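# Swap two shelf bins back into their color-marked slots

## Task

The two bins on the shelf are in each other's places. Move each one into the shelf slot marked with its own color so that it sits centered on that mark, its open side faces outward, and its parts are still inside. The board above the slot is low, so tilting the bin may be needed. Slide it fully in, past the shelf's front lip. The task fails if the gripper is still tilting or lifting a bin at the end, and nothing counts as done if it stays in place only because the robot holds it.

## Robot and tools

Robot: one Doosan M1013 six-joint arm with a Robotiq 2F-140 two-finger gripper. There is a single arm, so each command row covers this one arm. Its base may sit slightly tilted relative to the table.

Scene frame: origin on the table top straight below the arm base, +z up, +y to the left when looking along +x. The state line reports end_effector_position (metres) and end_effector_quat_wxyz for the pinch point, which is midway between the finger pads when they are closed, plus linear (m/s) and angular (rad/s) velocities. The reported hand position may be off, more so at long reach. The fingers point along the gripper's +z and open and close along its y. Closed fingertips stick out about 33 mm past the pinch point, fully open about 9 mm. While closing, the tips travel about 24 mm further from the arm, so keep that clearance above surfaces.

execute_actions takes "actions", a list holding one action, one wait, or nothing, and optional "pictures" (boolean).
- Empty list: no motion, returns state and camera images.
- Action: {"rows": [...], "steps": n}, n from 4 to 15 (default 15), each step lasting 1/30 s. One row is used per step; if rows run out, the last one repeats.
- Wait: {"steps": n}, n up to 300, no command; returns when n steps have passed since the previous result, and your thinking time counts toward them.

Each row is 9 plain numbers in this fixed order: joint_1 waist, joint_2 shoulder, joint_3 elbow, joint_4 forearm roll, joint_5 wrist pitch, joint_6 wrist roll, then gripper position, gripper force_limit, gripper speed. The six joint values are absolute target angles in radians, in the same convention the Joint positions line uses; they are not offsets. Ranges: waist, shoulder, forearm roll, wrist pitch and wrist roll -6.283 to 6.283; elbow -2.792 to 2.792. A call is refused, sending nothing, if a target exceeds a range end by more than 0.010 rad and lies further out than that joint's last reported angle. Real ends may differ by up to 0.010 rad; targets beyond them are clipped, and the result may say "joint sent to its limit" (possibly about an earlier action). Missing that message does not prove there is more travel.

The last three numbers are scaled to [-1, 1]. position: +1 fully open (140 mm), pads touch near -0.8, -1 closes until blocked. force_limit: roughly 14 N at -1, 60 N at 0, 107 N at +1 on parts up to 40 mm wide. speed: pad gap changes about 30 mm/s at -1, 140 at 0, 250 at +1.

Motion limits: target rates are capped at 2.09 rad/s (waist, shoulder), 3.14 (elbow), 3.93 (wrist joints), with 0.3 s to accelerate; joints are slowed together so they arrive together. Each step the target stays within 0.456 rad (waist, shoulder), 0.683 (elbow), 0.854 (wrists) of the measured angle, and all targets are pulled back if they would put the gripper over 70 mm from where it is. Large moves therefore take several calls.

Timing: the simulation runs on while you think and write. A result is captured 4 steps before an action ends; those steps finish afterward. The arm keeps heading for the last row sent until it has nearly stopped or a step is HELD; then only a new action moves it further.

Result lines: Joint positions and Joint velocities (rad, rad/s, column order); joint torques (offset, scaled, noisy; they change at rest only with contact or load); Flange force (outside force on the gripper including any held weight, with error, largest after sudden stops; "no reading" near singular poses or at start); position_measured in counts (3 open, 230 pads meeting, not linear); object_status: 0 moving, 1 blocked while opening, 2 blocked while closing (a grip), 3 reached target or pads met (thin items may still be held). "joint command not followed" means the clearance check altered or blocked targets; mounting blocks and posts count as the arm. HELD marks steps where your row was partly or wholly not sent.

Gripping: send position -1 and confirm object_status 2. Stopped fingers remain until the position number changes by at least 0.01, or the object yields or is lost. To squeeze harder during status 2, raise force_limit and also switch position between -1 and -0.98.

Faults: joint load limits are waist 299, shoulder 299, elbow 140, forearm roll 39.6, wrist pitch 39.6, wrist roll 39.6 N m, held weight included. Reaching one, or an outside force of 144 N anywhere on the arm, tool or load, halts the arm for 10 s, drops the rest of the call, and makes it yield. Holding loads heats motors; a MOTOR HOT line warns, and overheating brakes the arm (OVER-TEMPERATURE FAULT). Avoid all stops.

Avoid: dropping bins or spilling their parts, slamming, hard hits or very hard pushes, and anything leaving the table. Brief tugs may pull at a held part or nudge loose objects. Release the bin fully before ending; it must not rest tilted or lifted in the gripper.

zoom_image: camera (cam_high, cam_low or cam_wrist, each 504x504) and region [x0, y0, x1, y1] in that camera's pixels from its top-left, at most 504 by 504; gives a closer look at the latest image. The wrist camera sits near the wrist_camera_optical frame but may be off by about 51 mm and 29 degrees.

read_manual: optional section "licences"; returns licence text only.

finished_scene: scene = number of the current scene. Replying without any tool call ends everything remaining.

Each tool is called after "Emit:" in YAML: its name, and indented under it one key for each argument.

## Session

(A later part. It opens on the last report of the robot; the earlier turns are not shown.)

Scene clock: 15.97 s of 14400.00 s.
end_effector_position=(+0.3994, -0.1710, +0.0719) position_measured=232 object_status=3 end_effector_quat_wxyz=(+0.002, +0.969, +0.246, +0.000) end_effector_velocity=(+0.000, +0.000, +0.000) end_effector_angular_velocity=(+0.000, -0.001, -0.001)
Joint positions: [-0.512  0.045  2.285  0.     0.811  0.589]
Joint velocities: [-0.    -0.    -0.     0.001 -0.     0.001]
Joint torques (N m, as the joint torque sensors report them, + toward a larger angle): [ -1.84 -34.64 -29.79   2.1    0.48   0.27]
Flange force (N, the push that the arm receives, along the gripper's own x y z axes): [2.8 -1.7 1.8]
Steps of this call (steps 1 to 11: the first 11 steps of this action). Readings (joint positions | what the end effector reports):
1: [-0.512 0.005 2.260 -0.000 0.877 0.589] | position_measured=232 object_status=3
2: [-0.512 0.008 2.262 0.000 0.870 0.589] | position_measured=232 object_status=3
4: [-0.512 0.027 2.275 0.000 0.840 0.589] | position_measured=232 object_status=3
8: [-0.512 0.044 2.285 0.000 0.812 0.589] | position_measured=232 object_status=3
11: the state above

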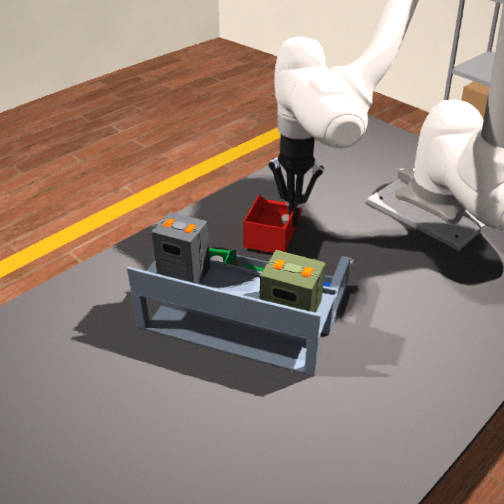

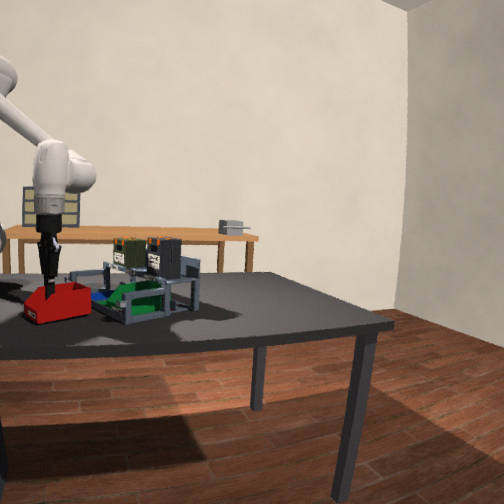

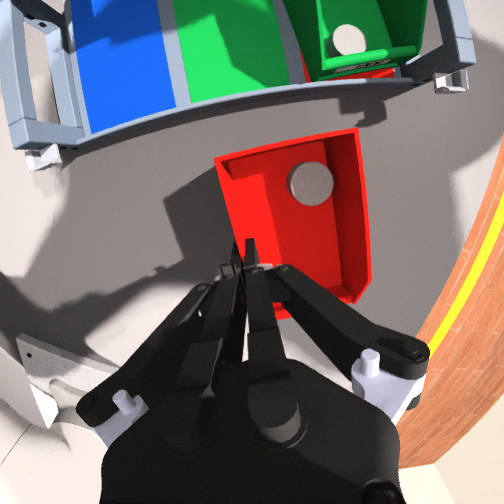

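Emit:
execute_actions:
  actions:
    - {"rows":[[-0.5115,0.051,2.2885,0,0.802,0.5885,-1,1,0],[-0.5115,0.051,2.2885,0,0.802,0.5885,-1,1,0],[-0.5115,0.051,2.2885,0,0.802,0.5885,-1,1,0],[-0.5115,0.051,2.2885,0,0.802,0.5885,-0.45,1,0],[-0.5115,0.051,2.2885,0,0.802,0.5885,-0.45,1,0],[-0.5115,0.051,2.2885,0,0.802,0.5885,-0.45,1,0],[-0.5115,0.051,2.2885,0,0.802,0.5885,-0.45,1,0],[-0.5115,0.051,2.2885,0,0.802,0.5885,-0.45,1,0],[-0.5115,-0.05,2.205,0,0.987,0.5885,-0.45,1,0]],"steps":15}

Emit:
execute_actions:
  actions:
    - {"steps":6}

Emit:
execute_actions:
  actions:
    - {"rows":[[-0.367,0.241,1.911,0,0.99,0.733,-0.45,1,0]],"steps":15}

Emit:
execute_actions:
  actions:
    - {"steps":12}
  pictures: true

Scene clock: 16.63 s of 14400.00 s.
end_effector_position=(+0.4001, -0.1714, +0.0788) position_measured=186 object_status=0 end_effector_quat_wxyz=(+0.001, +0.969, +0.246, -0.001) end_effector_velocity=(+0.033, -0.016, +0.340) end_effector_angular_velocity=(-0.003, -0.007, +0.000)
Joint positions: [-0.512  0.037  2.277 -0.     0.829  0.588]
Joint velocities: [ 0.    -0.433 -0.369  0.     0.795 -0.001]
Joint torques (N m, as the joint torque sensors report them, + toward a larger angle): [  3.11 -74.96 -45.08   4.62   0.31   0.06]
Flange force (N, the push that the arm receives, along the gripper's own x y z axes): [6.2 1.8 -5.1]
Steps of this call (steps 1 to 4: the last 4 steps of your previous action; steps 5 to 9: the robot went on to your last target; steps 10 to 20: the first 11 steps of this action). Readings (joint positions | what the end effector reports):
10: [-0.512 0.045 2.286 0.000 0.811 0.589] | position_measured=232 object_status=3
11: [-0.512 0.048 2.287 0.000 0.807 0.588] | position_measured=232 object_status=3
13: [-0.512 0.051 2.288 -0.000 0.802 0.588] | position_measured=232 object_status=0
17: [-0.512 0.051 2.288 -0.000 0.802 0.588] | position_measured=206 object_status=0
20: the state above

Scene clock: 16.83 s of 14400.00 s.
end_effector_position=(+0.4011, -0.1716, +0.1483) position_measured=186 object_status=3 end_effector_quat_wxyz=(+0.002, +0.969, +0.246, +0.000) end_effector_velocity=(-0.007, +0.003, -0.000) end_effector_angular_velocity=(+0.011, +0.020, +0.001)
Joint positions: [-0.511 -0.05   2.205 -0.     0.986  0.588]
Joint velocities: [-0.     0.001  0.    -0.     0.022 -0.001]
Joint torques (N m, as the joint torque sensors report them, + toward a larger angle): [ -6.07  -8.91 -25.92   2.37   0.42  -0.24]
Flange force (N, the push that the arm receives, along the gripper's own x y z axes): [6.8 -3.9 1.5]
Kept back: nothing.
Steps of this call (steps 1 to 4: the last 4 steps of your previous action; steps 5 to 6: the robot went on to your last target). Readings (joint positions | what the end effector reports):
1: [-0.512 0.018 2.261 -0.000 0.863 0.588] | position_measured=186 object_status=0
2: [-0.512 -0.006 2.241 -0.000 0.908 0.588] | position_measured=186 object_status=0
4: [-0.511 -0.042 2.211 -0.000 0.972 0.588] | position_measured=186 object_status=0
6: the state above

Scene clock: 17.20 s of 14400.00 s.
end_effector_position=(+0.5431, -0.1771, +0.1417) position_measured=186 object_status=3 end_effector_quat_wxyz=(+0.002, +0.969, +0.247, -0.000) end_effector_velocity=(+0.494, +0.034, -0.076) end_effector_angular_velocity=(+0.002, +0.005, +0.001)
Joint positions: [-0.403  0.168  1.985 -0.     0.989  0.696]
Joint velocities: [ 0.374  0.753 -0.756 -0.     0.008  0.373]
Joint torques (N m, as the joint torque sensors report them, + toward a larger angle): [ -2.34 -48.34 -28.58   2.84   0.83  -0.2 ]
Flange force (N, the push that the arm receives, along the gripper's own x y z axes): [9.3 -1.0 -4.3]
Steps of this call (steps 1 to 11: the first 11 steps of this action). Readings (joint positions | what the end effector reports):
1: [-0.511 -0.050 2.205 -0.000 0.987 0.588] | position_measured=186 object_status=3
2: [-0.509 -0.046 2.201 -0.000 0.987 0.590] | position_measured=186 object_status=3
4: [-0.494 -0.015 2.170 -0.000 0.987 0.605] | position_measured=186 object_status=3
8: [-0.442 0.091 2.063 -0.000 0.988 0.658] | position_measured=186 object_status=3
11: the state above

Scene clock: 17.60 s of 14400.00 s.
end_effector_position=(+0.5913, -0.1720, +0.1328) position_measured=186 object_status=3 end_effector_quat_wxyz=(+0.002, +0.969, +0.246, -0.000) end_effector_velocity=(+0.000, +0.000, +0.000) end_effector_angular_velocity=(-0.000, -0.001, +0.001)
Joint positions: [-0.367  0.241  1.911 -0.     0.99   0.733]
Joint velocities: [ 0.    -0.    -0.     0.    -0.    -0.001]
Joint torques (N m, as the joint torque sensors report them, + toward a larger angle): [ -2.57 -56.72 -32.76   3.35   0.33  -0.04]
Flange force (N, the push that the arm receives, along the gripper's own x y z axes): [2.9 -2.6 -3.9]
Kept back: nothing.
Steps of this call (steps 1 to 4: the last 4 steps of your previous action; steps 5 to 12: the robot went on to your last target). Readings (joint positions | what the end effector reports):
1: [-0.391 0.193 1.960 -0.000 0.989 0.709] | position_measured=186 object_status=3
2: [-0.380 0.215 1.938 -0.000 0.990 0.720] | position_measured=186 object_status=3
4: [-0.368 0.239 1.914 -0.000 0.990 0.732] | position_measured=186 object_status=3
8: [-0.367 0.241 1.911 -0.000 0.990 0.733] | position_measured=186 object_status=3
12: the state above

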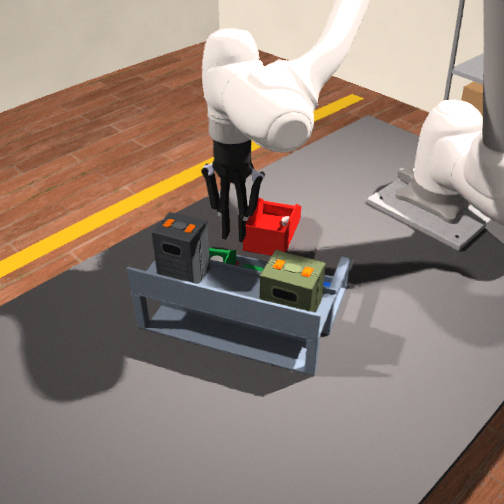

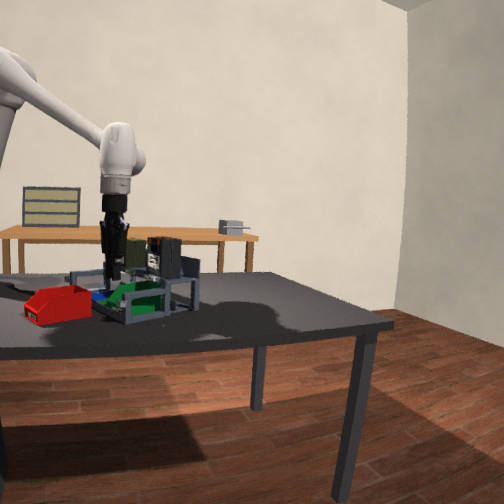

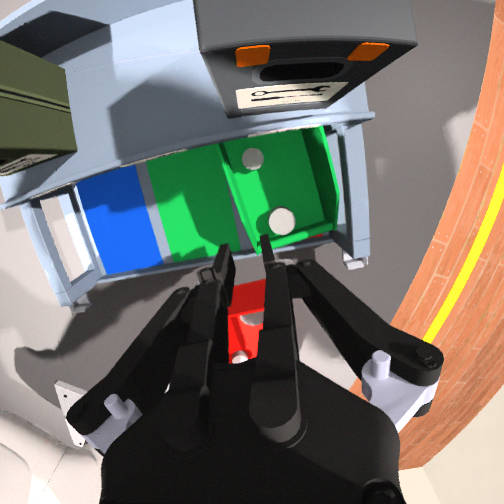

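Emit:
execute_actions:
  actions:
    - {"rows":[[-0.306,0.298,1.836,0,1.008,0.794,-0.45,1,0],[-0.306,0.298,1.836,0,1.008,0.794,-0.45,1,0],[-0.306,0.298,1.836,0,1.008,0.794,-0.45,1,0],[-0.306,0.298,1.836,0,1.008,0.794,-0.45,1,0],[-0.306,0.298,1.836,0,1.008,0.794,-0.45,1,0],[-0.306,0.298,1.836,0,1.008,0.794,-0.45,1,0],[-0.306,0.3277,1.8615,0,0.9524,0.794,-0.45,1,0]],"steps":15}

Emit:
execute_actions:
  actions:
    - {"steps":6}
  pictures: true

Scene clock: 18.17 s of 14400.00 s.
end_effector_position=(+0.6386, -0.1465, +0.1005) position_measured=186 object_status=3 end_effector_quat_wxyz=(+0.001, +0.969, +0.247, -0.001) end_effector_velocity=(+0.008, -0.003, -0.044) end_effector_angular_velocity=(-0.003, -0.011, -0.001)
Joint positions: [-0.306  0.328  1.862 -0.     0.954  0.794]
Joint velocities: [-0.     0.049  0.025 -0.    -0.086  0.001]
Joint torques (N m, as the joint torque sensors report them, + toward a larger angle): [   0.2  -119.11  -56.3     6.21    0.42   -0.11]
Flange force (N, the push that the arm receives, along the gripper's own x y z axes): [3.5 -5.7 -8.0]
Steps of this call (steps 1 to 6: the robot went on to your last target; steps 7 to 17: the first 11 steps of this action). Readings (joint positions | what the end effector reports):
7: [-0.367 0.241 1.911 -0.000 0.990 0.733] | position_measured=186 object_status=3
8: [-0.363 0.245 1.906 -0.000 0.991 0.737] | position_measured=186 object_status=3
10: [-0.334 0.272 1.870 -0.000 1.000 0.767] | position_measured=186 object_status=3
14: [-0.306 0.302 1.839 0.000 1.001 0.794] | position_measured=186 object_status=3
17: the state above

Scene clock: 18.37 s of 14400.00 s.
end_effector_position=(+0.6391, -0.1467, +0.1003) position_measured=186 object_status=3 end_effector_quat_wxyz=(+0.002, +0.969, +0.247, -0.000) end_effector_velocity=(+0.001, -0.001, +0.001) end_effector_angular_velocity=(-0.001, -0.002, -0.001)
Joint positions: [-0.306  0.328  1.862 -0.     0.952  0.794]
Joint velocities: [-0.001 -0.001 -0.001 -0.    -0.     0.001]
Joint torques (N m, as the joint torque sensors report them, + toward a larger angle): [ -5.14 -64.96 -30.45   2.79   0.47  -0.07]
Flange force (N, the push that the arm receives, along the gripper's own x y z axes): [7.8 -3.3 -5.0]
Kept back: nothing.
Steps of this call (steps 1 to 4: the last 4 steps of your previous action; steps 5 to 6: the robot went on to your last target). Readings (joint positions | what the end effector reports):
1: [-0.306 0.328 1.862 -0.000 0.953 0.794] | position_measured=186 object_status=3
2: [-0.306 0.328 1.862 -0.000 0.953 0.794] | position_measured=186 object_status=3
4: [-0.306 0.328 1.862 -0.000 0.952 0.794] | position_measured=186 object_status=3
6: the state above

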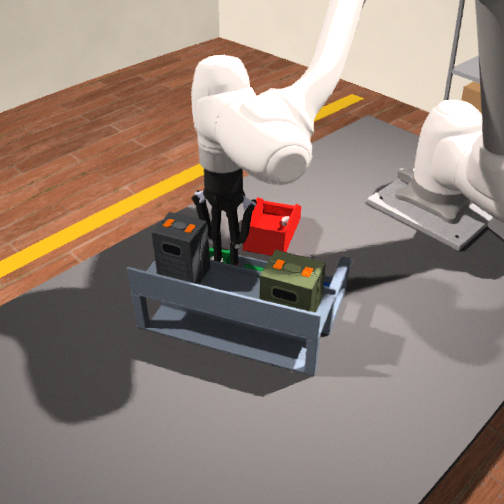

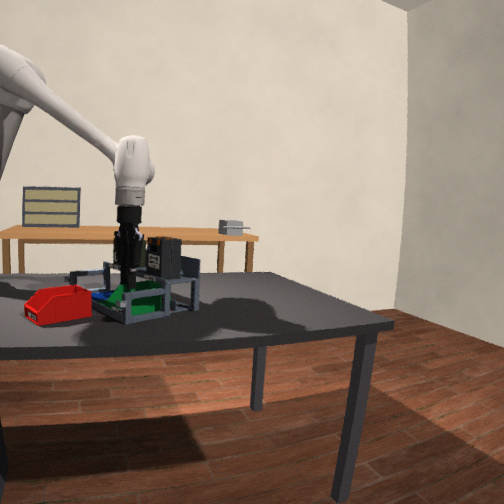

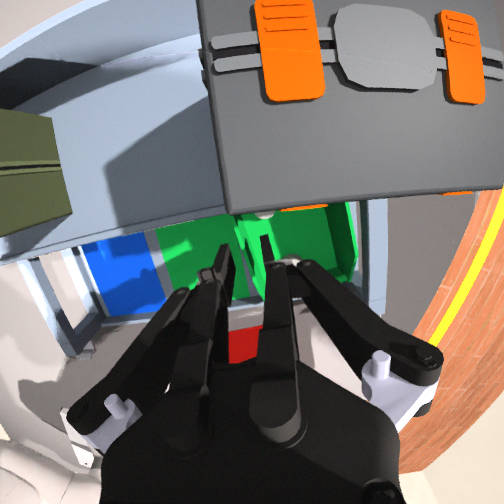

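Emit:
execute_actions:
  actions:
    - {"rows":[[-0.306,0.358,1.885,0,0.8985,0.864,-0.45,1,-0.3],[-0.306,0.358,1.885,0,0.8985,0.864,-0.45,1,-0.3],[-0.306,0.358,1.885,0,0.8985,0.864,-0.45,1,-0.3],[-0.306,0.358,1.885,0,0.8985,0.864,-0.45,1,-0.3],[-0.306,0.358,1.885,0,0.8985,0.864,-0.45,1,-0.3],[-0.306,0.358,1.885,0,0.8985,0.864,-0.45,1,-0.3],[-0.306,0.358,1.885,0,0.8985,0.864,-1,1,-0.3]],"steps":15}

Emit:
execute_actions:
  actions:
    - {"steps":12}

Emit:
execute_actions:
  actions:
    - {"rows":[[-0.306,0.3505,1.8795,0,0.9115,0.864,-1,1,0],[-0.306,0.3505,1.8795,0,0.9115,0.864,-1,1,0],[-0.306,0.3505,1.8795,0,0.9115,0.864,-1,1,0],[-0.276,0.33,1.908,0,0.9035,0.894,-1,1,0],[-0.276,0.33,1.908,0,0.9035,0.894,-1,1,0],[-0.276,0.33,1.908,0,0.9035,0.894,-1,1,0],[-0.246,0.3105,1.9355,0,0.8955,0.924,-1,1,0],[-0.246,0.3105,1.9355,0,0.8955,0.924,-1,1,0],[-0.246,0.3105,1.9355,0,0.8955,0.924,-1,1,0],[-0.215,0.2913,1.962,0,0.888,0.955,-1,1,0]],"steps":15}

Emit:
execute_actions:
  actions:
    - {"steps":8}
  pictures: true

Scene clock: 19.20 s of 14400.00 s.
end_effector_position=(+0.6388, -0.1468, +0.0701) position_measured=206 object_status=0 end_effector_quat_wxyz=(+0.002, +0.977, +0.212, +0.000) end_effector_velocity=(-0.000, -0.000, +0.000) end_effector_angular_velocity=(-0.000, +0.000, +0.000)
Joint positions: [-0.306  0.358  1.885  0.     0.899  0.864]
Joint velocities: [ 0.    -0.    -0.    -0.     0.001  0.   ]
Joint torques (N m, as the joint torque sensors report them, + toward a larger angle): [ -1.24 -65.49 -30.17   2.71   1.     0.31]
Flange force (N, the push that the arm receives, along the gripper's own x y z axes): [0.8 -0.6 -2.9]
Steps of this call (steps 1 to 14: the robot went on to your last target; steps 15 to 25: the first 11 steps of this action). Readings (joint positions | what the end effector reports):
15: [-0.306 0.328 1.862 -0.000 0.952 0.794] | position_measured=186 object_status=3
16: [-0.306 0.330 1.863 0.000 0.946 0.802] | position_measured=186 object_status=3
18: [-0.306 0.350 1.879 0.000 0.912 0.847] | position_measured=186 object_status=3
22: [-0.306 0.358 1.885 0.000 0.899 0.864] | position_measured=188 object_status=0
25: the state above

Scene clock: 19.60 s of 14400.00 s.
end_effector_position=(+0.6389, -0.1468, +0.0702) position_measured=232 object_status=3 end_effector_quat_wxyz=(+0.002, +0.977, +0.212, +0.000) end_effector_velocity=(+0.000, -0.000, -0.000) end_effector_angular_velocity=(-0.000, -0.000, -0.000)
Joint positions: [-0.306  0.358  1.885  0.     0.898  0.864]
Joint velocities: [ 0.     0.     0.    -0.    -0.001  0.   ]
Joint torques (N m, as the joint torque sensors report them, + toward a larger angle): [  0.69 -61.33 -27.36   3.12  -0.15   0.01]
Flange force (N, the push that the arm receives, along the gripper's own x y z axes): [-0.3 1.6 -11.7]
Kept back: nothing.
Steps of this call (steps 1 to 4: the last 4 steps of your previous action; steps 5 to 12: the robot went on to your last target). Readings (joint positions | what the end effector reports):
1: [-0.306 0.358 1.885 0.000 0.899 0.864] | position_measured=212 object_status=0
2: [-0.306 0.358 1.885 0.000 0.898 0.864] | position_measured=217 object_status=0
4: [-0.306 0.358 1.885 0.000 0.898 0.864] | position_measured=229 object_status=0
8: [-0.306 0.358 1.885 0.000 0.898 0.864] | position_measured=232 object_status=0
12: the state above

Scene clock: 19.97 s of 14400.00 s.
end_effector_position=(+0.6163, -0.0976, +0.0785) position_measured=232 object_status=3 end_effector_quat_wxyz=(+0.002, +0.977, +0.212, +0.000) end_effector_velocity=(-0.118, +0.237, -0.002) end_effector_angular_velocity=(+0.000, -0.001, -0.017)
Joint positions: [-0.24   0.307  1.941 -0.     0.894  0.93 ]
Joint velocities: [ 0.332 -0.207  0.298  0.    -0.092  0.349]
Joint torques (N m, as the joint torque sensors report them, + toward a larger angle): [ 19.72 -81.08 -23.16   2.25   1.61   0.3 ]
Flange force (N, the push that the arm receives, along the gripper's own x y z axes): [3.9 5.2 2.7]
Steps of this call (steps 1 to 11: the first 11 steps of this action). Readings (joint positions | what the end effector reports):
1: [-0.306 0.358 1.885 0.000 0.899 0.864] | position_measured=232 object_status=3
2: [-0.306 0.355 1.883 -0.000 0.904 0.864] | position_measured=232 object_status=3
4: [-0.306 0.350 1.879 -0.000 0.911 0.864] | position_measured=232 object_status=3
8: [-0.270 0.326 1.914 -0.000 0.902 0.900] | position_measured=232 object_status=3
11: the state above

Scene clock: 20.23 s of 14400.00 s.
end_effector_position=(+0.6076, -0.0801, +0.0787) position_measured=232 object_status=3 end_effector_quat_wxyz=(+0.002, +0.977, +0.212, +0.000) end_effector_velocity=(-0.000, +0.000, -0.000) end_effector_angular_velocity=(+0.000, +0.001, -0.001)
Joint positions: [-0.215  0.291  1.962 -0.     0.888  0.955]
Joint velocities: [-0.     0.     0.     0.     0.     0.001]
Joint torques (N m, as the joint torque sensors report them, + toward a larger angle): [ -4.16 -60.79 -30.09   2.41   0.57   0.12]
Flange force (N, the push that the arm receives, along the gripper's own x y z axes): [5.7 -3.7 -1.9]
Kept back: nothing.
Steps of this call (steps 1 to 4: the last 4 steps of your previous action; steps 5 to 8: the robot went on to your last target). Readings (joint positions | what the end effector reports):
1: [-0.228 0.299 1.952 -0.000 0.891 0.943] | position_measured=232 object_status=3
2: [-0.218 0.293 1.959 -0.000 0.889 0.951] | position_measured=232 object_status=3
4: [-0.215 0.291 1.962 -0.000 0.888 0.955] | position_measured=232 object_status=3
8: the state above

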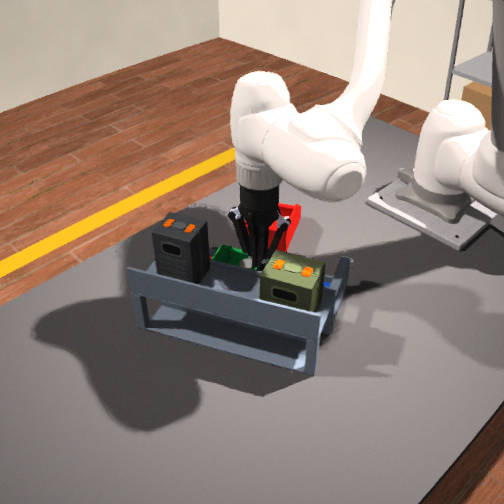

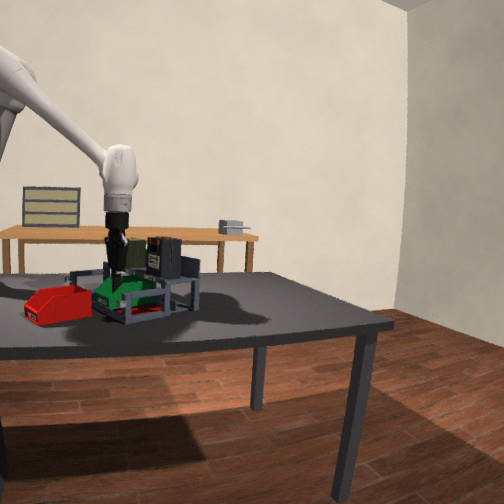

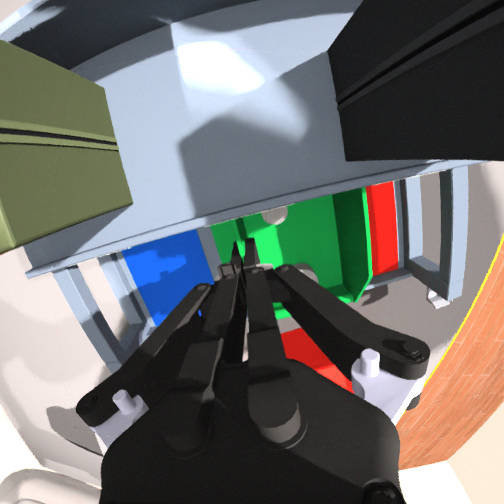

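Emit:
execute_actions:
  actions:
    - {"rows":[[-0.18,0.275,1.9855,0,0.881,0.99,-1,1,0],[-0.18,0.275,1.9855,0,0.881,0.99,-1,1,0],[-0.18,0.275,1.9855,0,0.881,0.99,-1,1,0],[-0.145,0.259,2.008,0,0.8745,1.025,-1,1,0],[-0.145,0.259,2.008,0,0.8745,1.025,-1,1,0],[-0.145,0.259,2.008,0,0.8745,1.025,-1,1,0],[-0.108,0.244,2.029,0,0.8685,1.062,-1,1,0]],"steps":15}

Emit:
execute_actions:
  actions:
    - {"rows":[[-0.108,0.25,2.033,0,0.8585,1.062,-1,1,0]],"steps":10}
  pictures: true

Scene clock: 20.80 s of 14400.00 s.
end_effector_position=(+0.5776, -0.0122, +0.0777) position_measured=232 object_status=3 end_effector_quat_wxyz=(+0.002, +0.977, +0.213, +0.000) end_effector_velocity=(-0.013, +0.035, +0.001) end_effector_angular_velocity=(-0.000, -0.004, +0.006)
Joint positions: [-0.109  0.244  2.029  0.     0.869  1.061]
Joint velocities: [ 0.058 -0.022  0.028  0.    -0.01   0.052]
Joint torques (N m, as the joint torque sensors report them, + toward a larger angle): [-23.92 -40.79 -37.99   2.64  -0.19  -0.03]
Flange force (N, the push that the arm receives, along the gripper's own x y z axes): [2.3 -1.0 0.3]
Steps of this call (steps 1 to 6: the robot went on to your last target; steps 7 to 17: the first 11 steps of this action). Readings (joint positions | what the end effector reports):
7: [-0.215 0.291 1.962 0.000 0.888 0.955] | position_measured=232 object_status=3
8: [-0.211 0.290 1.965 0.000 0.887 0.959] | position_measured=232 object_status=3
10: [-0.188 0.279 1.981 0.000 0.883 0.983] | position_measured=232 object_status=3
14: [-0.139 0.256 2.012 0.000 0.873 1.031] | position_measured=232 object_status=3
17: the state above

Scene clock: 21.13 s of 14400.00 s.
end_effector_position=(+0.5774, -0.0119, +0.0726) position_measured=232 object_status=3 end_effector_quat_wxyz=(+0.002, +0.977, +0.212, +0.000) end_effector_velocity=(+0.001, -0.000, +0.000) end_effector_angular_velocity=(+0.000, -0.001, -0.000)
Joint positions: [-0.108  0.25   2.033  0.     0.859  1.062]
Joint velocities: [-0.     0.    -0.001  0.    -0.     0.   ]
Joint torques (N m, as the joint torque sensors report them, + toward a larger angle): [ -3.49 -56.5  -30.35   2.43   0.47   0.25]
Flange force (N, the push that the arm receives, along the gripper's own x y z axes): [3.0 -4.7 -1.1]
Steps of this call (steps 1 to 4: the last 4 steps of your previous action; steps 5 to 10: the first 6 steps of this action). Readings (joint positions | what the end effector reports):
5: [-0.108 0.244 2.029 0.000 0.868 1.062] | position_measured=232 object_status=3
6: [-0.108 0.246 2.031 0.000 0.864 1.062] | position_measured=232 object_status=3
8: [-0.108 0.250 2.033 0.000 0.859 1.062] | position_measured=232 object_status=3
10: the state above

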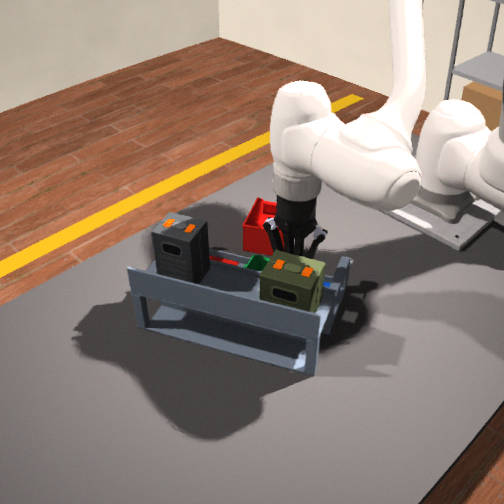

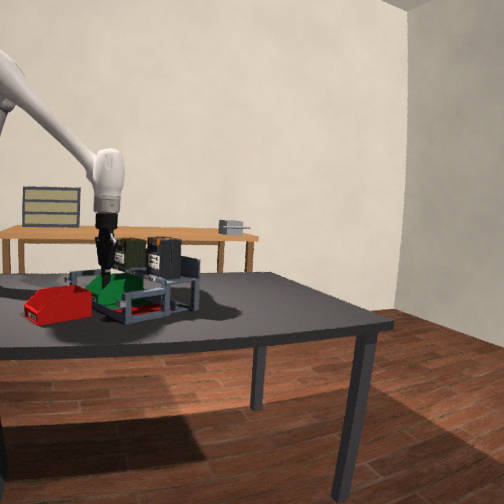

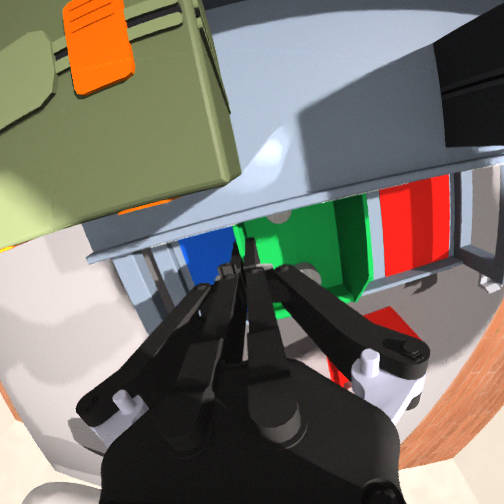

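Emit:
execute_actions:
  actions:
    - {"rows":[[-0.075,0.239,2.05,0,0.8525,1.095,-1,1,0],[-0.075,0.239,2.05,0,0.8525,1.095,-1,1,0],[-0.075,0.239,2.05,0,0.8525,1.095,-1,1,0],[-0.075,0.239,2.05,0,0.8525,1.095,-1,1,0],[-0.075,0.239,2.05,0,0.8525,1.095,-1,1,0],[-0.075,0.239,2.05,0,0.8525,1.095,-0.55,1,0],[-0.075,0.239,2.05,0,0.8525,1.095,-0.55,1,0],[-0.075,0.239,2.05,0,0.8525,1.095,-0.55,1,0],[-0.075,0.239,2.05,0,0.8525,1.095,-0.55,1,0],[-0.075,0.239,2.05,0,0.8525,1.095,-0.55,1,0],[-0.075,0.16,2.0,0,0.9815,1.095,-0.55,1,0]],"steps":15}

Emit:
execute_actions:
  actions:
    - {"steps":8}

Emit:
execute_actions:
  actions:
    - {"rows":[[-0.5115,-0.05,2.205,0,0.987,0.5885,-0.45,1,0]],"steps":15}

Emit:
execute_actions:
  actions:
    - {"steps":14}

Emit:
execute_actions:
  actions:
    - {"rows":[[-0.5115,0.0045,2.26,0,0.877,0.5885,-0.45,1,0]],"steps":14}
  pictures: true

Scene clock: 21.90 s of 14400.00 s.
end_effector_position=(+0.5687, +0.0076, +0.0716) position_measured=200 object_status=0 end_effector_quat_wxyz=(+0.002, +0.977, +0.212, +0.000) end_effector_velocity=(-0.008, +0.000, +0.017) end_effector_angular_velocity=(+0.000, +0.004, -0.000)
Joint positions: [-0.075  0.239  2.05   0.     0.853  1.095]
Joint velocities: [-0.    -0.03  -0.001  0.     0.035  0.   ]
Joint torques (N m, as the joint torque sensors report them, + toward a larger angle): [ -0.99 -56.36 -30.58   2.84   0.84   0.55]
Flange force (N, the push that the arm receives, along the gripper's own x y z axes): [-0.3 -0.9 -1.1]
Steps of this call (steps 1 to 4: the last 4 steps of your previous action; steps 5 to 12: the robot went on to your last target; steps 13 to 23: the first 11 steps of this action). Readings (joint positions | what the end effector reports):
13: [-0.108 0.250 2.033 0.000 0.858 1.062] | position_measured=232 object_status=3
14: [-0.104 0.249 2.035 0.000 0.858 1.066] | position_measured=232 object_status=3
16: [-0.082 0.242 2.047 0.000 0.854 1.088] | position_measured=232 object_status=3
20: [-0.075 0.239 2.050 0.000 0.852 1.095] | position_measured=222 object_status=0
23: the state above

Scene clock: 22.17 s of 14400.00 s.
end_effector_position=(+0.5645, +0.0080, +0.1387) position_measured=199 object_status=3 end_effector_quat_wxyz=(+0.002, +0.977, +0.212, +0.000) end_effector_velocity=(-0.001, +0.000, -0.000) end_effector_angular_velocity=(+0.000, +0.003, +0.000)
Joint positions: [-0.075  0.16   2.    -0.     0.981  1.095]
Joint velocities: [ 0.    -0.001  0.001  0.     0.002 -0.001]
Joint torques (N m, as the joint torque sensors report them, + toward a larger angle): [  0.07 -54.43 -36.35   3.21   0.7   -0.16]
Flange force (N, the push that the arm receives, along the gripper's own x y z axes): [-1.3 -2.4 -2.3]
Kept back: nothing.
Steps of this call (steps 1 to 4: the last 4 steps of your previous action; steps 5 to 8: the robot went on to your last target). Readings (joint positions | what the end effector reports):
1: [-0.075 0.235 2.048 -0.000 0.859 1.095] | position_measured=199 object_status=0
2: [-0.075 0.224 2.041 -0.000 0.878 1.095] | position_measured=199 object_status=0
4: [-0.075 0.183 2.014 -0.000 0.943 1.095] | position_measured=199 object_status=0
8: the state above

Scene clock: 22.53 s of 14400.00 s.
end_effector_position=(+0.4851, -0.1037, +0.1472) position_measured=186 object_status=3 end_effector_quat_wxyz=(+0.002, +0.973, +0.231, -0.000) end_effector_velocity=(-0.331, -0.347, +0.019) end_effector_angular_velocity=(-0.001, -0.001, +0.135)
Joint positions: [-0.308  0.048  2.11  -0.     0.984  0.824]
Joint velocities: [-0.859 -0.413  0.402 -0.     0.01  -0.994]
Joint torques (N m, as the joint torque sensors report them, + toward a larger angle): [ -0.92 -34.98 -31.21   2.87   0.67   0.49]
Flange force (N, the push that the arm receives, along the gripper's own x y z axes): [-2.5 -6.2 -7.3]
Steps of this call (steps 1 to 11: the first 11 steps of this action). Readings (joint positions | what the end effector reports):
1: [-0.075 0.160 2.000 -0.000 0.981 1.095] | position_measured=199 object_status=0
2: [-0.079 0.158 2.002 -0.000 0.981 1.091] | position_measured=195 object_status=0
4: [-0.110 0.143 2.017 -0.000 0.982 1.054] | position_measured=186 object_status=0
8: [-0.222 0.089 2.069 -0.000 0.983 0.924] | position_measured=186 object_status=0
11: the state above

Scene clock: 23.00 s of 14400.00 s.
end_effector_position=(+0.4011, -0.1717, +0.1484) position_measured=186 object_status=3 end_effector_quat_wxyz=(+0.002, +0.969, +0.246, -0.000) end_effector_velocity=(-0.000, -0.000, -0.001) end_effector_angular_velocity=(+0.000, +0.001, +0.001)
Joint positions: [-0.512 -0.05   2.205 -0.     0.987  0.589]
Joint velocities: [-0.     0.001  0.    -0.    -0.    -0.001]
Joint torques (N m, as the joint torque sensors report them, + toward a larger angle): [ -2.47 -28.   -33.33   3.51   1.18  -0.15]
Flange force (N, the push that the arm receives, along the gripper's own x y z axes): [4.8 -3.1 -0.6]
Kept back: nothing.
Steps of this call (steps 1 to 4: the last 4 steps of your previous action; steps 5 to 14: the robot went on to your last target). Readings (joint positions | what the end effector reports):
1: [-0.337 0.034 2.123 -0.000 0.985 0.791] | position_measured=186 object_status=3
2: [-0.367 0.020 2.137 -0.000 0.985 0.756] | position_measured=186 object_status=3
4: [-0.427 -0.009 2.165 -0.000 0.986 0.687] | position_measured=186 object_status=3
8: [-0.508 -0.048 2.203 -0.000 0.987 0.593] | position_measured=186 object_status=3
14: the state above

Scene clock: 23.33 s of 14400.00 s.
end_effector_position=(+0.3988, -0.1706, +0.1000) position_measured=186 object_status=3 end_effector_quat_wxyz=(+0.002, +0.969, +0.246, +0.000) end_effector_velocity=(+0.001, -0.001, +0.000) end_effector_angular_velocity=(-0.001, -0.002, +0.001)
Joint positions: [-0.512  0.005  2.26   0.     0.877  0.589]
Joint velocities: [-0.     0.    -0.001 -0.    -0.002 -0.001]
Joint torques (N m, as the joint torque sensors report them, + toward a larger angle): [ -0.39 -31.85 -29.71   2.77   0.36  -0.14]
Flange force (N, the push that the arm receives, along the gripper's own x y z axes): [2.7 2.2 -3.3]
Steps of this call (steps 1 to 10: the first 10 steps of this action). Readings (joint positions | what the end effector reports):
1: [-0.512 -0.050 2.205 0.000 0.987 0.589] | position_measured=186 object_status=3
2: [-0.512 -0.047 2.209 0.000 0.979 0.589] | position_measured=186 object_status=3
4: [-0.512 -0.020 2.236 0.000 0.925 0.589] | position_measured=186 object_status=3
8: [-0.512 0.005 2.260 0.000 0.877 0.589] | position_measured=186 object_status=3
10: the state above

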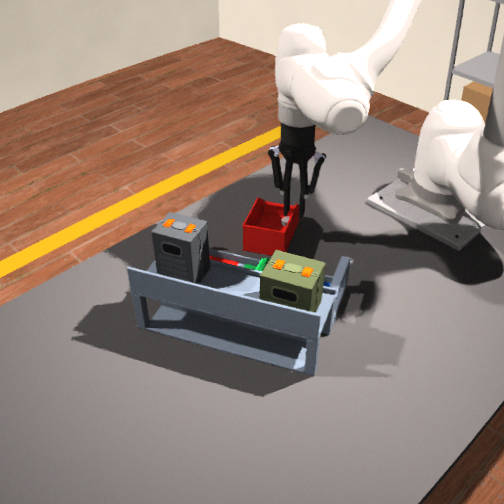

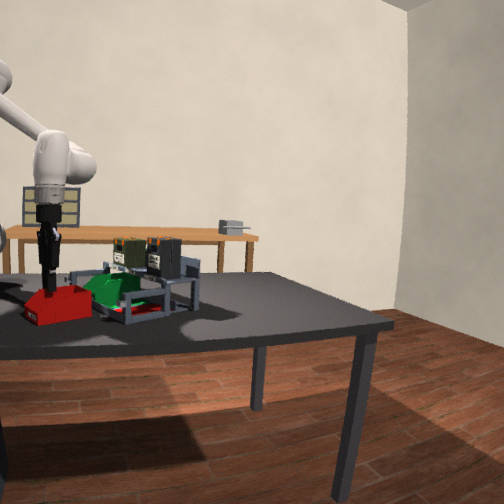

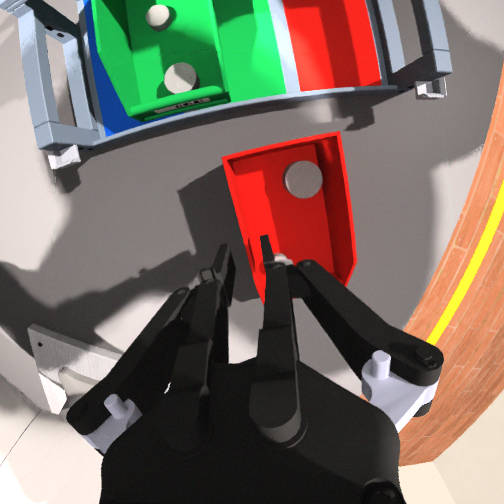

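Emit:
execute_actions:
  actions:
    - {"rows":[[-0.5115,0.0535,2.29,0,0.798,0.5885,-0.45,1,-0.3],[-0.5115,0.0535,2.29,0,0.798,0.5885,-0.45,1,-0.3],[-0.5115,0.0535,2.29,0,0.798,0.5885,-0.45,1,-0.3],[-0.5115,0.0535,2.29,0,0.798,0.5885,-0.45,1,-0.3],[-0.5115,0.0535,2.29,0,0.798,0.5885,-0.45,1,-0.3],[-0.5115,0.0535,2.29,0,0.798,0.5885,-0.45,1,-0.3],[-0.5115,0.0535,2.29,0,0.798,0.5885,-0.45,1,-0.3],[-0.5115,0.0535,2.29,0,0.798,0.5885,-1,1,-0.3]],"steps":15}

Emit:
execute_actions:
  actions:
    - {"steps":13}

Emit:
execute_actions:
  actions:
    - {"rows":[[-0.5115,0.0045,2.26,0,0.877,0.5885,-1,1,0]],"steps":12}

Emit:
execute_actions:
  actions:
    - {"rows":[[-0.488,0.166,2.0667,-0.067,0.97,0.724,-1,1,0]],"steps":15}

Emit:
execute_actions:
  actions:
    - {"rows":[[-0.455,0.192,2.036,-0.067,0.974,0.757,-1,1,0],[-0.455,0.192,2.036,-0.067,0.974,0.757,-1,1,0],[-0.455,0.192,2.036,-0.067,0.974,0.757,-1,1,0],[-0.455,0.192,2.036,-0.067,0.974,0.757,-1,1,0],[-0.421,0.2185,2.005,-0.067,0.979,0.791,-1,1,0]],"steps":15}
  pictures: true

Scene clock: 24.10 s of 14400.00 s.
end_effector_position=(+0.3996, -0.1711, +0.0663) position_measured=200 object_status=0 end_effector_quat_wxyz=(+0.002, +0.969, +0.247, -0.000) end_effector_velocity=(+0.001, -0.000, +0.000) end_effector_angular_velocity=(-0.001, -0.001, -0.001)
Joint positions: [-0.511  0.054  2.29  -0.     0.798  0.588]
Joint velocities: [-0.     0.    -0.001 -0.    -0.     0.001]
Joint torques (N m, as the joint torque sensors report them, + toward a larger angle): [ -1.3  -31.64 -28.03   2.59   0.4    0.53]
Flange force (N, the push that the arm receives, along the gripper's own x y z axes): [-0.3 -2.7 -6.6]
Steps of this call (steps 1 to 4: the last 4 steps of your previous action; steps 5 to 12: the robot went on to your last target; steps 13 to 23: the first 11 steps of this action). Readings (joint positions | what the end effector reports):
13: [-0.512 0.005 2.260 0.000 0.877 0.588] | position_measured=186 object_status=3
14: [-0.511 0.008 2.262 0.000 0.870 0.589] | position_measured=186 object_status=3
16: [-0.511 0.035 2.279 -0.000 0.826 0.589] | position_measured=186 object_status=3
20: [-0.511 0.054 2.290 -0.000 0.798 0.588] | position_measured=186 object_status=0
23: the state above

Scene clock: 24.53 s of 14400.00 s.
end_effector_position=(+0.3996, -0.1711, +0.0663) position_measured=232 object_status=3 end_effector_quat_wxyz=(+0.002, +0.969, +0.246, +0.000) end_effector_velocity=(-0.000, +0.000, +0.000) end_effector_angular_velocity=(+0.000, -0.000, -0.001)
Joint positions: [-0.511  0.054  2.29  -0.     0.798  0.588]
Joint velocities: [-0.    -0.     0.     0.     0.     0.001]
Joint torques (N m, as the joint torque sensors report them, + toward a larger angle): [ -0.24 -24.9  -18.91   2.97  -0.84  -0.31]
Flange force (N, the push that the arm receives, along the gripper's own x y z axes): [2.2 1.3 -27.4]
Kept back: nothing.
Steps of this call (steps 1 to 4: the last 4 steps of your previous action; steps 5 to 13: the robot went on to your last target). Readings (joint positions | what the end effector reports):
1: [-0.511 0.054 2.290 -0.000 0.798 0.588] | position_measured=206 object_status=0
2: [-0.511 0.054 2.290 -0.000 0.798 0.588] | position_measured=212 object_status=0
4: [-0.511 0.054 2.290 -0.000 0.798 0.588] | position_measured=223 object_status=0
8: [-0.511 0.054 2.290 -0.000 0.798 0.588] | position_measured=232 object_status=0
13: the state above

Scene clock: 24.80 s of 14400.00 s.
end_effector_position=(+0.3990, -0.1706, +0.1001) position_measured=232 object_status=3 end_effector_quat_wxyz=(+0.002, +0.969, +0.246, +0.000) end_effector_velocity=(-0.000, +0.000, -0.000) end_effector_angular_velocity=(+0.000, +0.001, +0.001)
Joint positions: [-0.512  0.004  2.26   0.     0.877  0.588]
Joint velocities: [ 0.     0.001  0.    -0.     0.    -0.   ]
Joint torques (N m, as the joint torque sensors report them, + toward a larger angle): [ -1.49 -32.82 -31.45   3.01   0.26   0.16]
Flange force (N, the push that the arm receives, along the gripper's own x y z axes): [3.1 -0.7 0.6]
Steps of this call (steps 1 to 8: the first 8 steps of this action). Readings (joint positions | what the end effector reports):
1: [-0.511 0.053 2.290 -0.000 0.798 0.588] | position_measured=232 object_status=3
2: [-0.511 0.050 2.288 0.000 0.805 0.588] | position_measured=232 object_status=3
4: [-0.512 0.022 2.271 0.000 0.849 0.588] | position_measured=232 object_status=3
8: the state above

Scene clock: 25.30 s of 14400.00 s.
end_effector_position=(+0.4757, -0.2179, +0.1064) position_measured=232 object_status=3 end_effector_quat_wxyz=(+0.004, +0.977, +0.211, -0.041) end_effector_velocity=(+0.000, +0.001, +0.002) end_effector_angular_velocity=(-0.003, +0.006, +0.001)
Joint positions: [-0.488  0.166  2.067 -0.067  0.97   0.724]
Joint velocities: [ 0.004  0.    -0.004 -0.006  0.009  0.007]
Joint torques (N m, as the joint torque sensors report them, + toward a larger angle): [  0.46 -58.46 -28.32   2.53   1.51   0.19]
Flange force (N, the push that the arm receives, along the gripper's own x y z axes): [-0.2 -3.6 -1.7]
Steps of this call (steps 1 to 4: the last 4 steps of your previous action; steps 5 to 15: the first 11 steps of this action). Readings (joint positions | what the end effector reports):
5: [-0.512 0.004 2.260 0.000 0.877 0.588] | position_measured=232 object_status=3
6: [-0.511 0.009 2.255 -0.002 0.880 0.591] | position_measured=232 object_status=3
8: [-0.506 0.039 2.218 -0.015 0.898 0.618] | position_measured=232 object_status=3
12: [-0.491 0.146 2.091 -0.058 0.958 0.707] | position_measured=232 object_status=3
15: the state above

Scene clock: 25.80 s of 14400.00 s.
end_effector_position=(+0.5219, -0.1991, +0.1045) position_measured=232 object_status=3 end_effector_quat_wxyz=(+0.008, +0.977, +0.211, -0.040) end_effector_velocity=(+0.000, -0.000, +0.001) end_effector_angular_velocity=(-0.000, -0.000, -0.001)
Joint positions: [-0.421  0.219  2.005 -0.067  0.979  0.791]
Joint velocities: [ 0.    -0.    -0.001 -0.     0.001  0.001]
Joint torques (N m, as the joint torque sensors report them, + toward a larger angle): [ -3.68 -59.09 -31.6    2.27   0.66   0.03]
Flange force (N, the push that the arm receives, along the gripper's own x y z axes): [9.3 1.7 3.2]
Steps of this call (steps 1 to 4: the last 4 steps of your previous action; steps 5 to 15: the first 11 steps of this action). Readings (joint positions | what the end effector reports):
5: [-0.488 0.166 2.067 -0.067 0.970 0.724] | position_measured=232 object_status=3
6: [-0.484 0.169 2.063 -0.067 0.971 0.728] | position_measured=232 object_status=3
8: [-0.462 0.187 2.042 -0.067 0.973 0.750] | position_measured=232 object_status=3
12: [-0.427 0.214 2.010 -0.067 0.978 0.785] | position_measured=232 object_status=3
15: the state above

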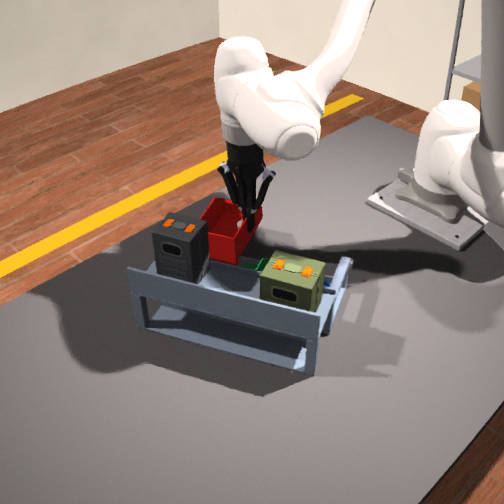

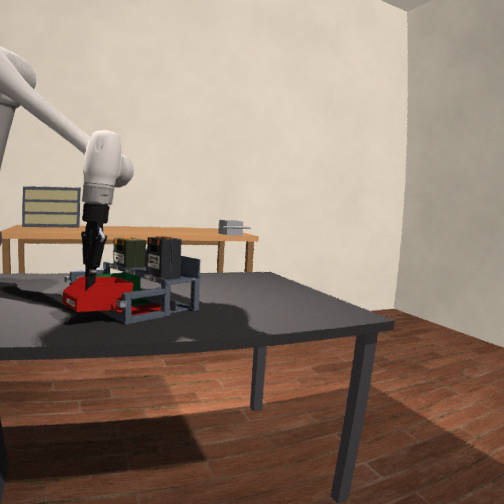

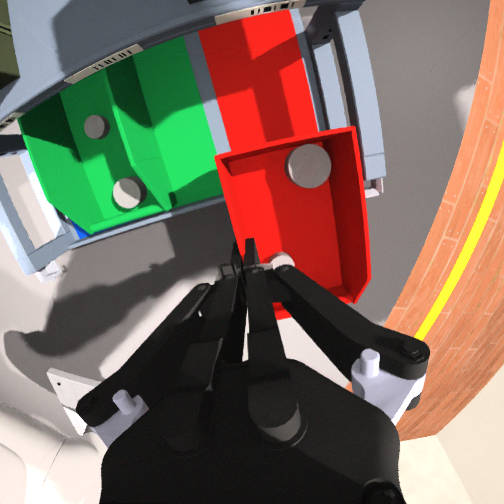

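Emit:
execute_actions:
  actions: []

Emit:
execute_actions:
  actions:
    - {"rows":[[-0.361,0.2757,1.9392,-0.067,0.987,0.851,-1,1,0]],"steps":15}

Emit:
execute_actions:
  actions:
    - {"rows":[[-0.334,0.3107,1.9089,-0.067,0.983,0.878,-1,1,0]],"steps":15}
  pictures: true

Scene clock: 26.33 s of 14400.00 s.
end_effector_position=(+0.5219, -0.1992, +0.1045) position_measured=232 object_status=3 end_effector_quat_wxyz=(+0.008, +0.977, +0.211, -0.040) end_effector_velocity=(+0.000, -0.000, -0.000) end_effector_angular_velocity=(-0.000, +0.001, -0.001)
Joint positions: [-0.421  0.219  2.005 -0.067  0.979  0.791]
Joint velocities: [-0.     0.001 -0.001 -0.     0.     0.001]
Joint torques (N m, as the joint torque sensors report them, + toward a larger angle): [ -1.49 -55.97 -31.73   2.96   0.5    0.21]
Flange force (N, the push that the arm receives, along the gripper's own x y z axes): [3.9 1.2 0.6]
Kept back: nothing.
Steps of this call (steps 1 to 4: the last 4 steps of your previous action; steps 5 to 15: the robot went on to your last target; step 16: nothing new was sent). Readings (joint positions | what the end effector reports):
1: [-0.421 0.219 2.005 -0.067 0.979 0.791] | position_measured=232 object_status=3
2: [-0.421 0.219 2.005 -0.067 0.979 0.791] | position_measured=232 object_status=3
4: [-0.421 0.219 2.005 -0.067 0.979 0.791] | position_measured=232 object_status=3
8: [-0.421 0.219 2.005 -0.067 0.979 0.791] | position_measured=232 object_status=3
16: the state above
The arm was judged still, so your last target was given up. Only a new action makes it travel on or press farther. Fingers that are still opening or closing keep moving.

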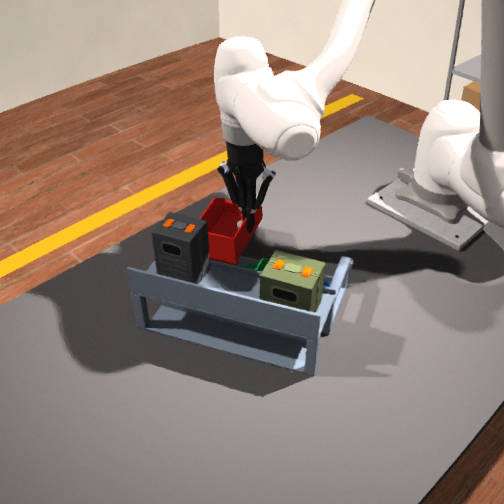

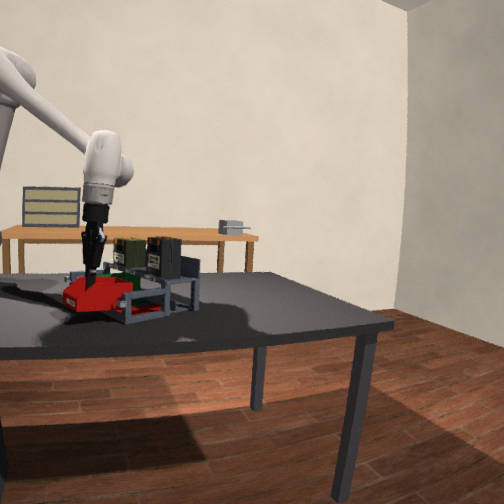

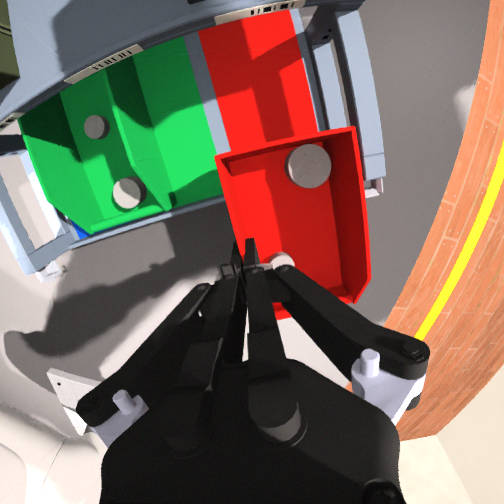

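Scene clock: 26.70 s of 14400.00 s.
end_effector_position=(+0.5683, -0.1798, +0.0995) position_measured=232 object_status=3 end_effector_quat_wxyz=(+0.010, +0.977, +0.211, -0.040) end_effector_velocity=(+0.001, -0.000, +0.001) end_effector_angular_velocity=(-0.001, -0.001, +0.000)
Joint positions: [-0.361  0.276  1.939 -0.067  0.987  0.851]
Joint velocities: [-0.    -0.    -0.001 -0.    -0.    -0.   ]
Joint torques (N m, as the joint torque sensors report them, + toward a larger angle): [ -1.29 -60.96 -33.22   2.67   0.5   -0.29]
Flange force (N, the push that the arm receives, along the gripper's own x y z axes): [1.0 -1.9 0.7]
Steps of this call (steps 1 to 11: the first 11 steps of this action). Readings (joint positions | what the end effector reports):
1: [-0.421 0.219 2.005 -0.067 0.979 0.791] | position_measured=232 object_status=3
2: [-0.417 0.222 2.000 -0.067 0.980 0.795] | position_measured=232 object_status=3
4: [-0.388 0.250 1.968 -0.067 0.983 0.824] | position_measured=232 object_status=3
8: [-0.361 0.276 1.939 -0.067 0.987 0.851] | position_measured=232 object_status=3
11: the state above

Scene clock: 27.20 s of 14400.00 s.
end_effector_position=(+0.5911, -0.1703, +0.0913) position_measured=232 object_status=3 end_effector_quat_wxyz=(+0.011, +0.977, +0.211, -0.040) end_effector_velocity=(-0.001, +0.000, -0.000) end_effector_angular_velocity=(+0.000, +0.001, -0.000)
Joint positions: [-0.334  0.311  1.909 -0.067  0.983  0.878]
Joint velocities: [ 0.    -0.     0.001  0.    -0.     0.   ]
Joint torques (N m, as the joint torque sensors report them, + toward a larger angle): [ -1.92 -64.68 -33.6    2.82   0.52  -0.03]
Flange force (N, the push that the arm receives, along the gripper's own x y z axes): [1.1 -2.7 1.8]
Steps of this call (steps 1 to 4: the last 4 steps of your previous action; steps 5 to 15: the first 11 steps of this action). Readings (joint positions | what the end effector reports):
5: [-0.361 0.276 1.939 -0.067 0.987 0.851] | position_measured=232 object_status=3
6: [-0.358 0.279 1.936 -0.067 0.987 0.854] | position_measured=232 object_status=3
8: [-0.340 0.303 1.916 -0.067 0.984 0.872] | position_measured=232 object_status=3
12: [-0.334 0.311 1.909 -0.067 0.983 0.878] | position_measured=232 object_status=3
15: the state above

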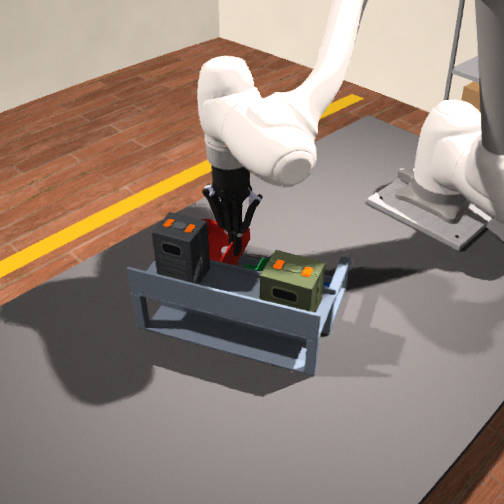

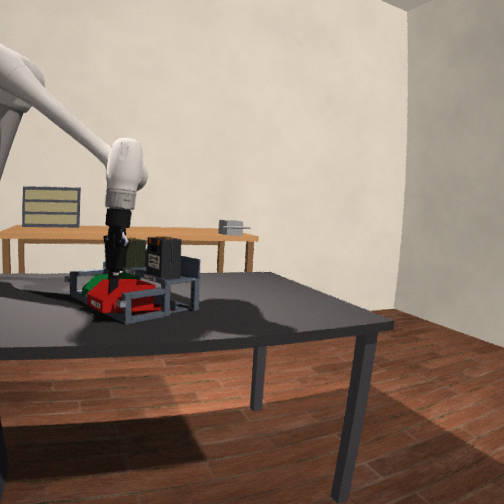

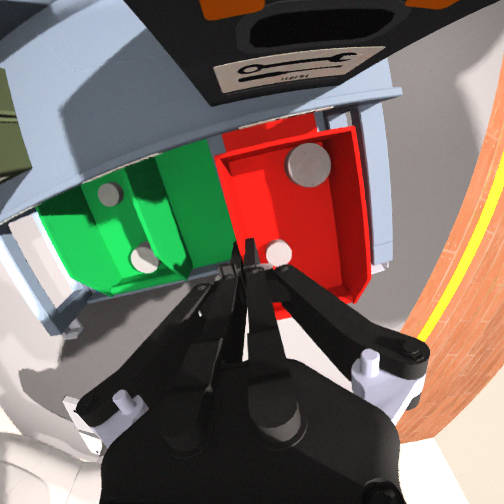

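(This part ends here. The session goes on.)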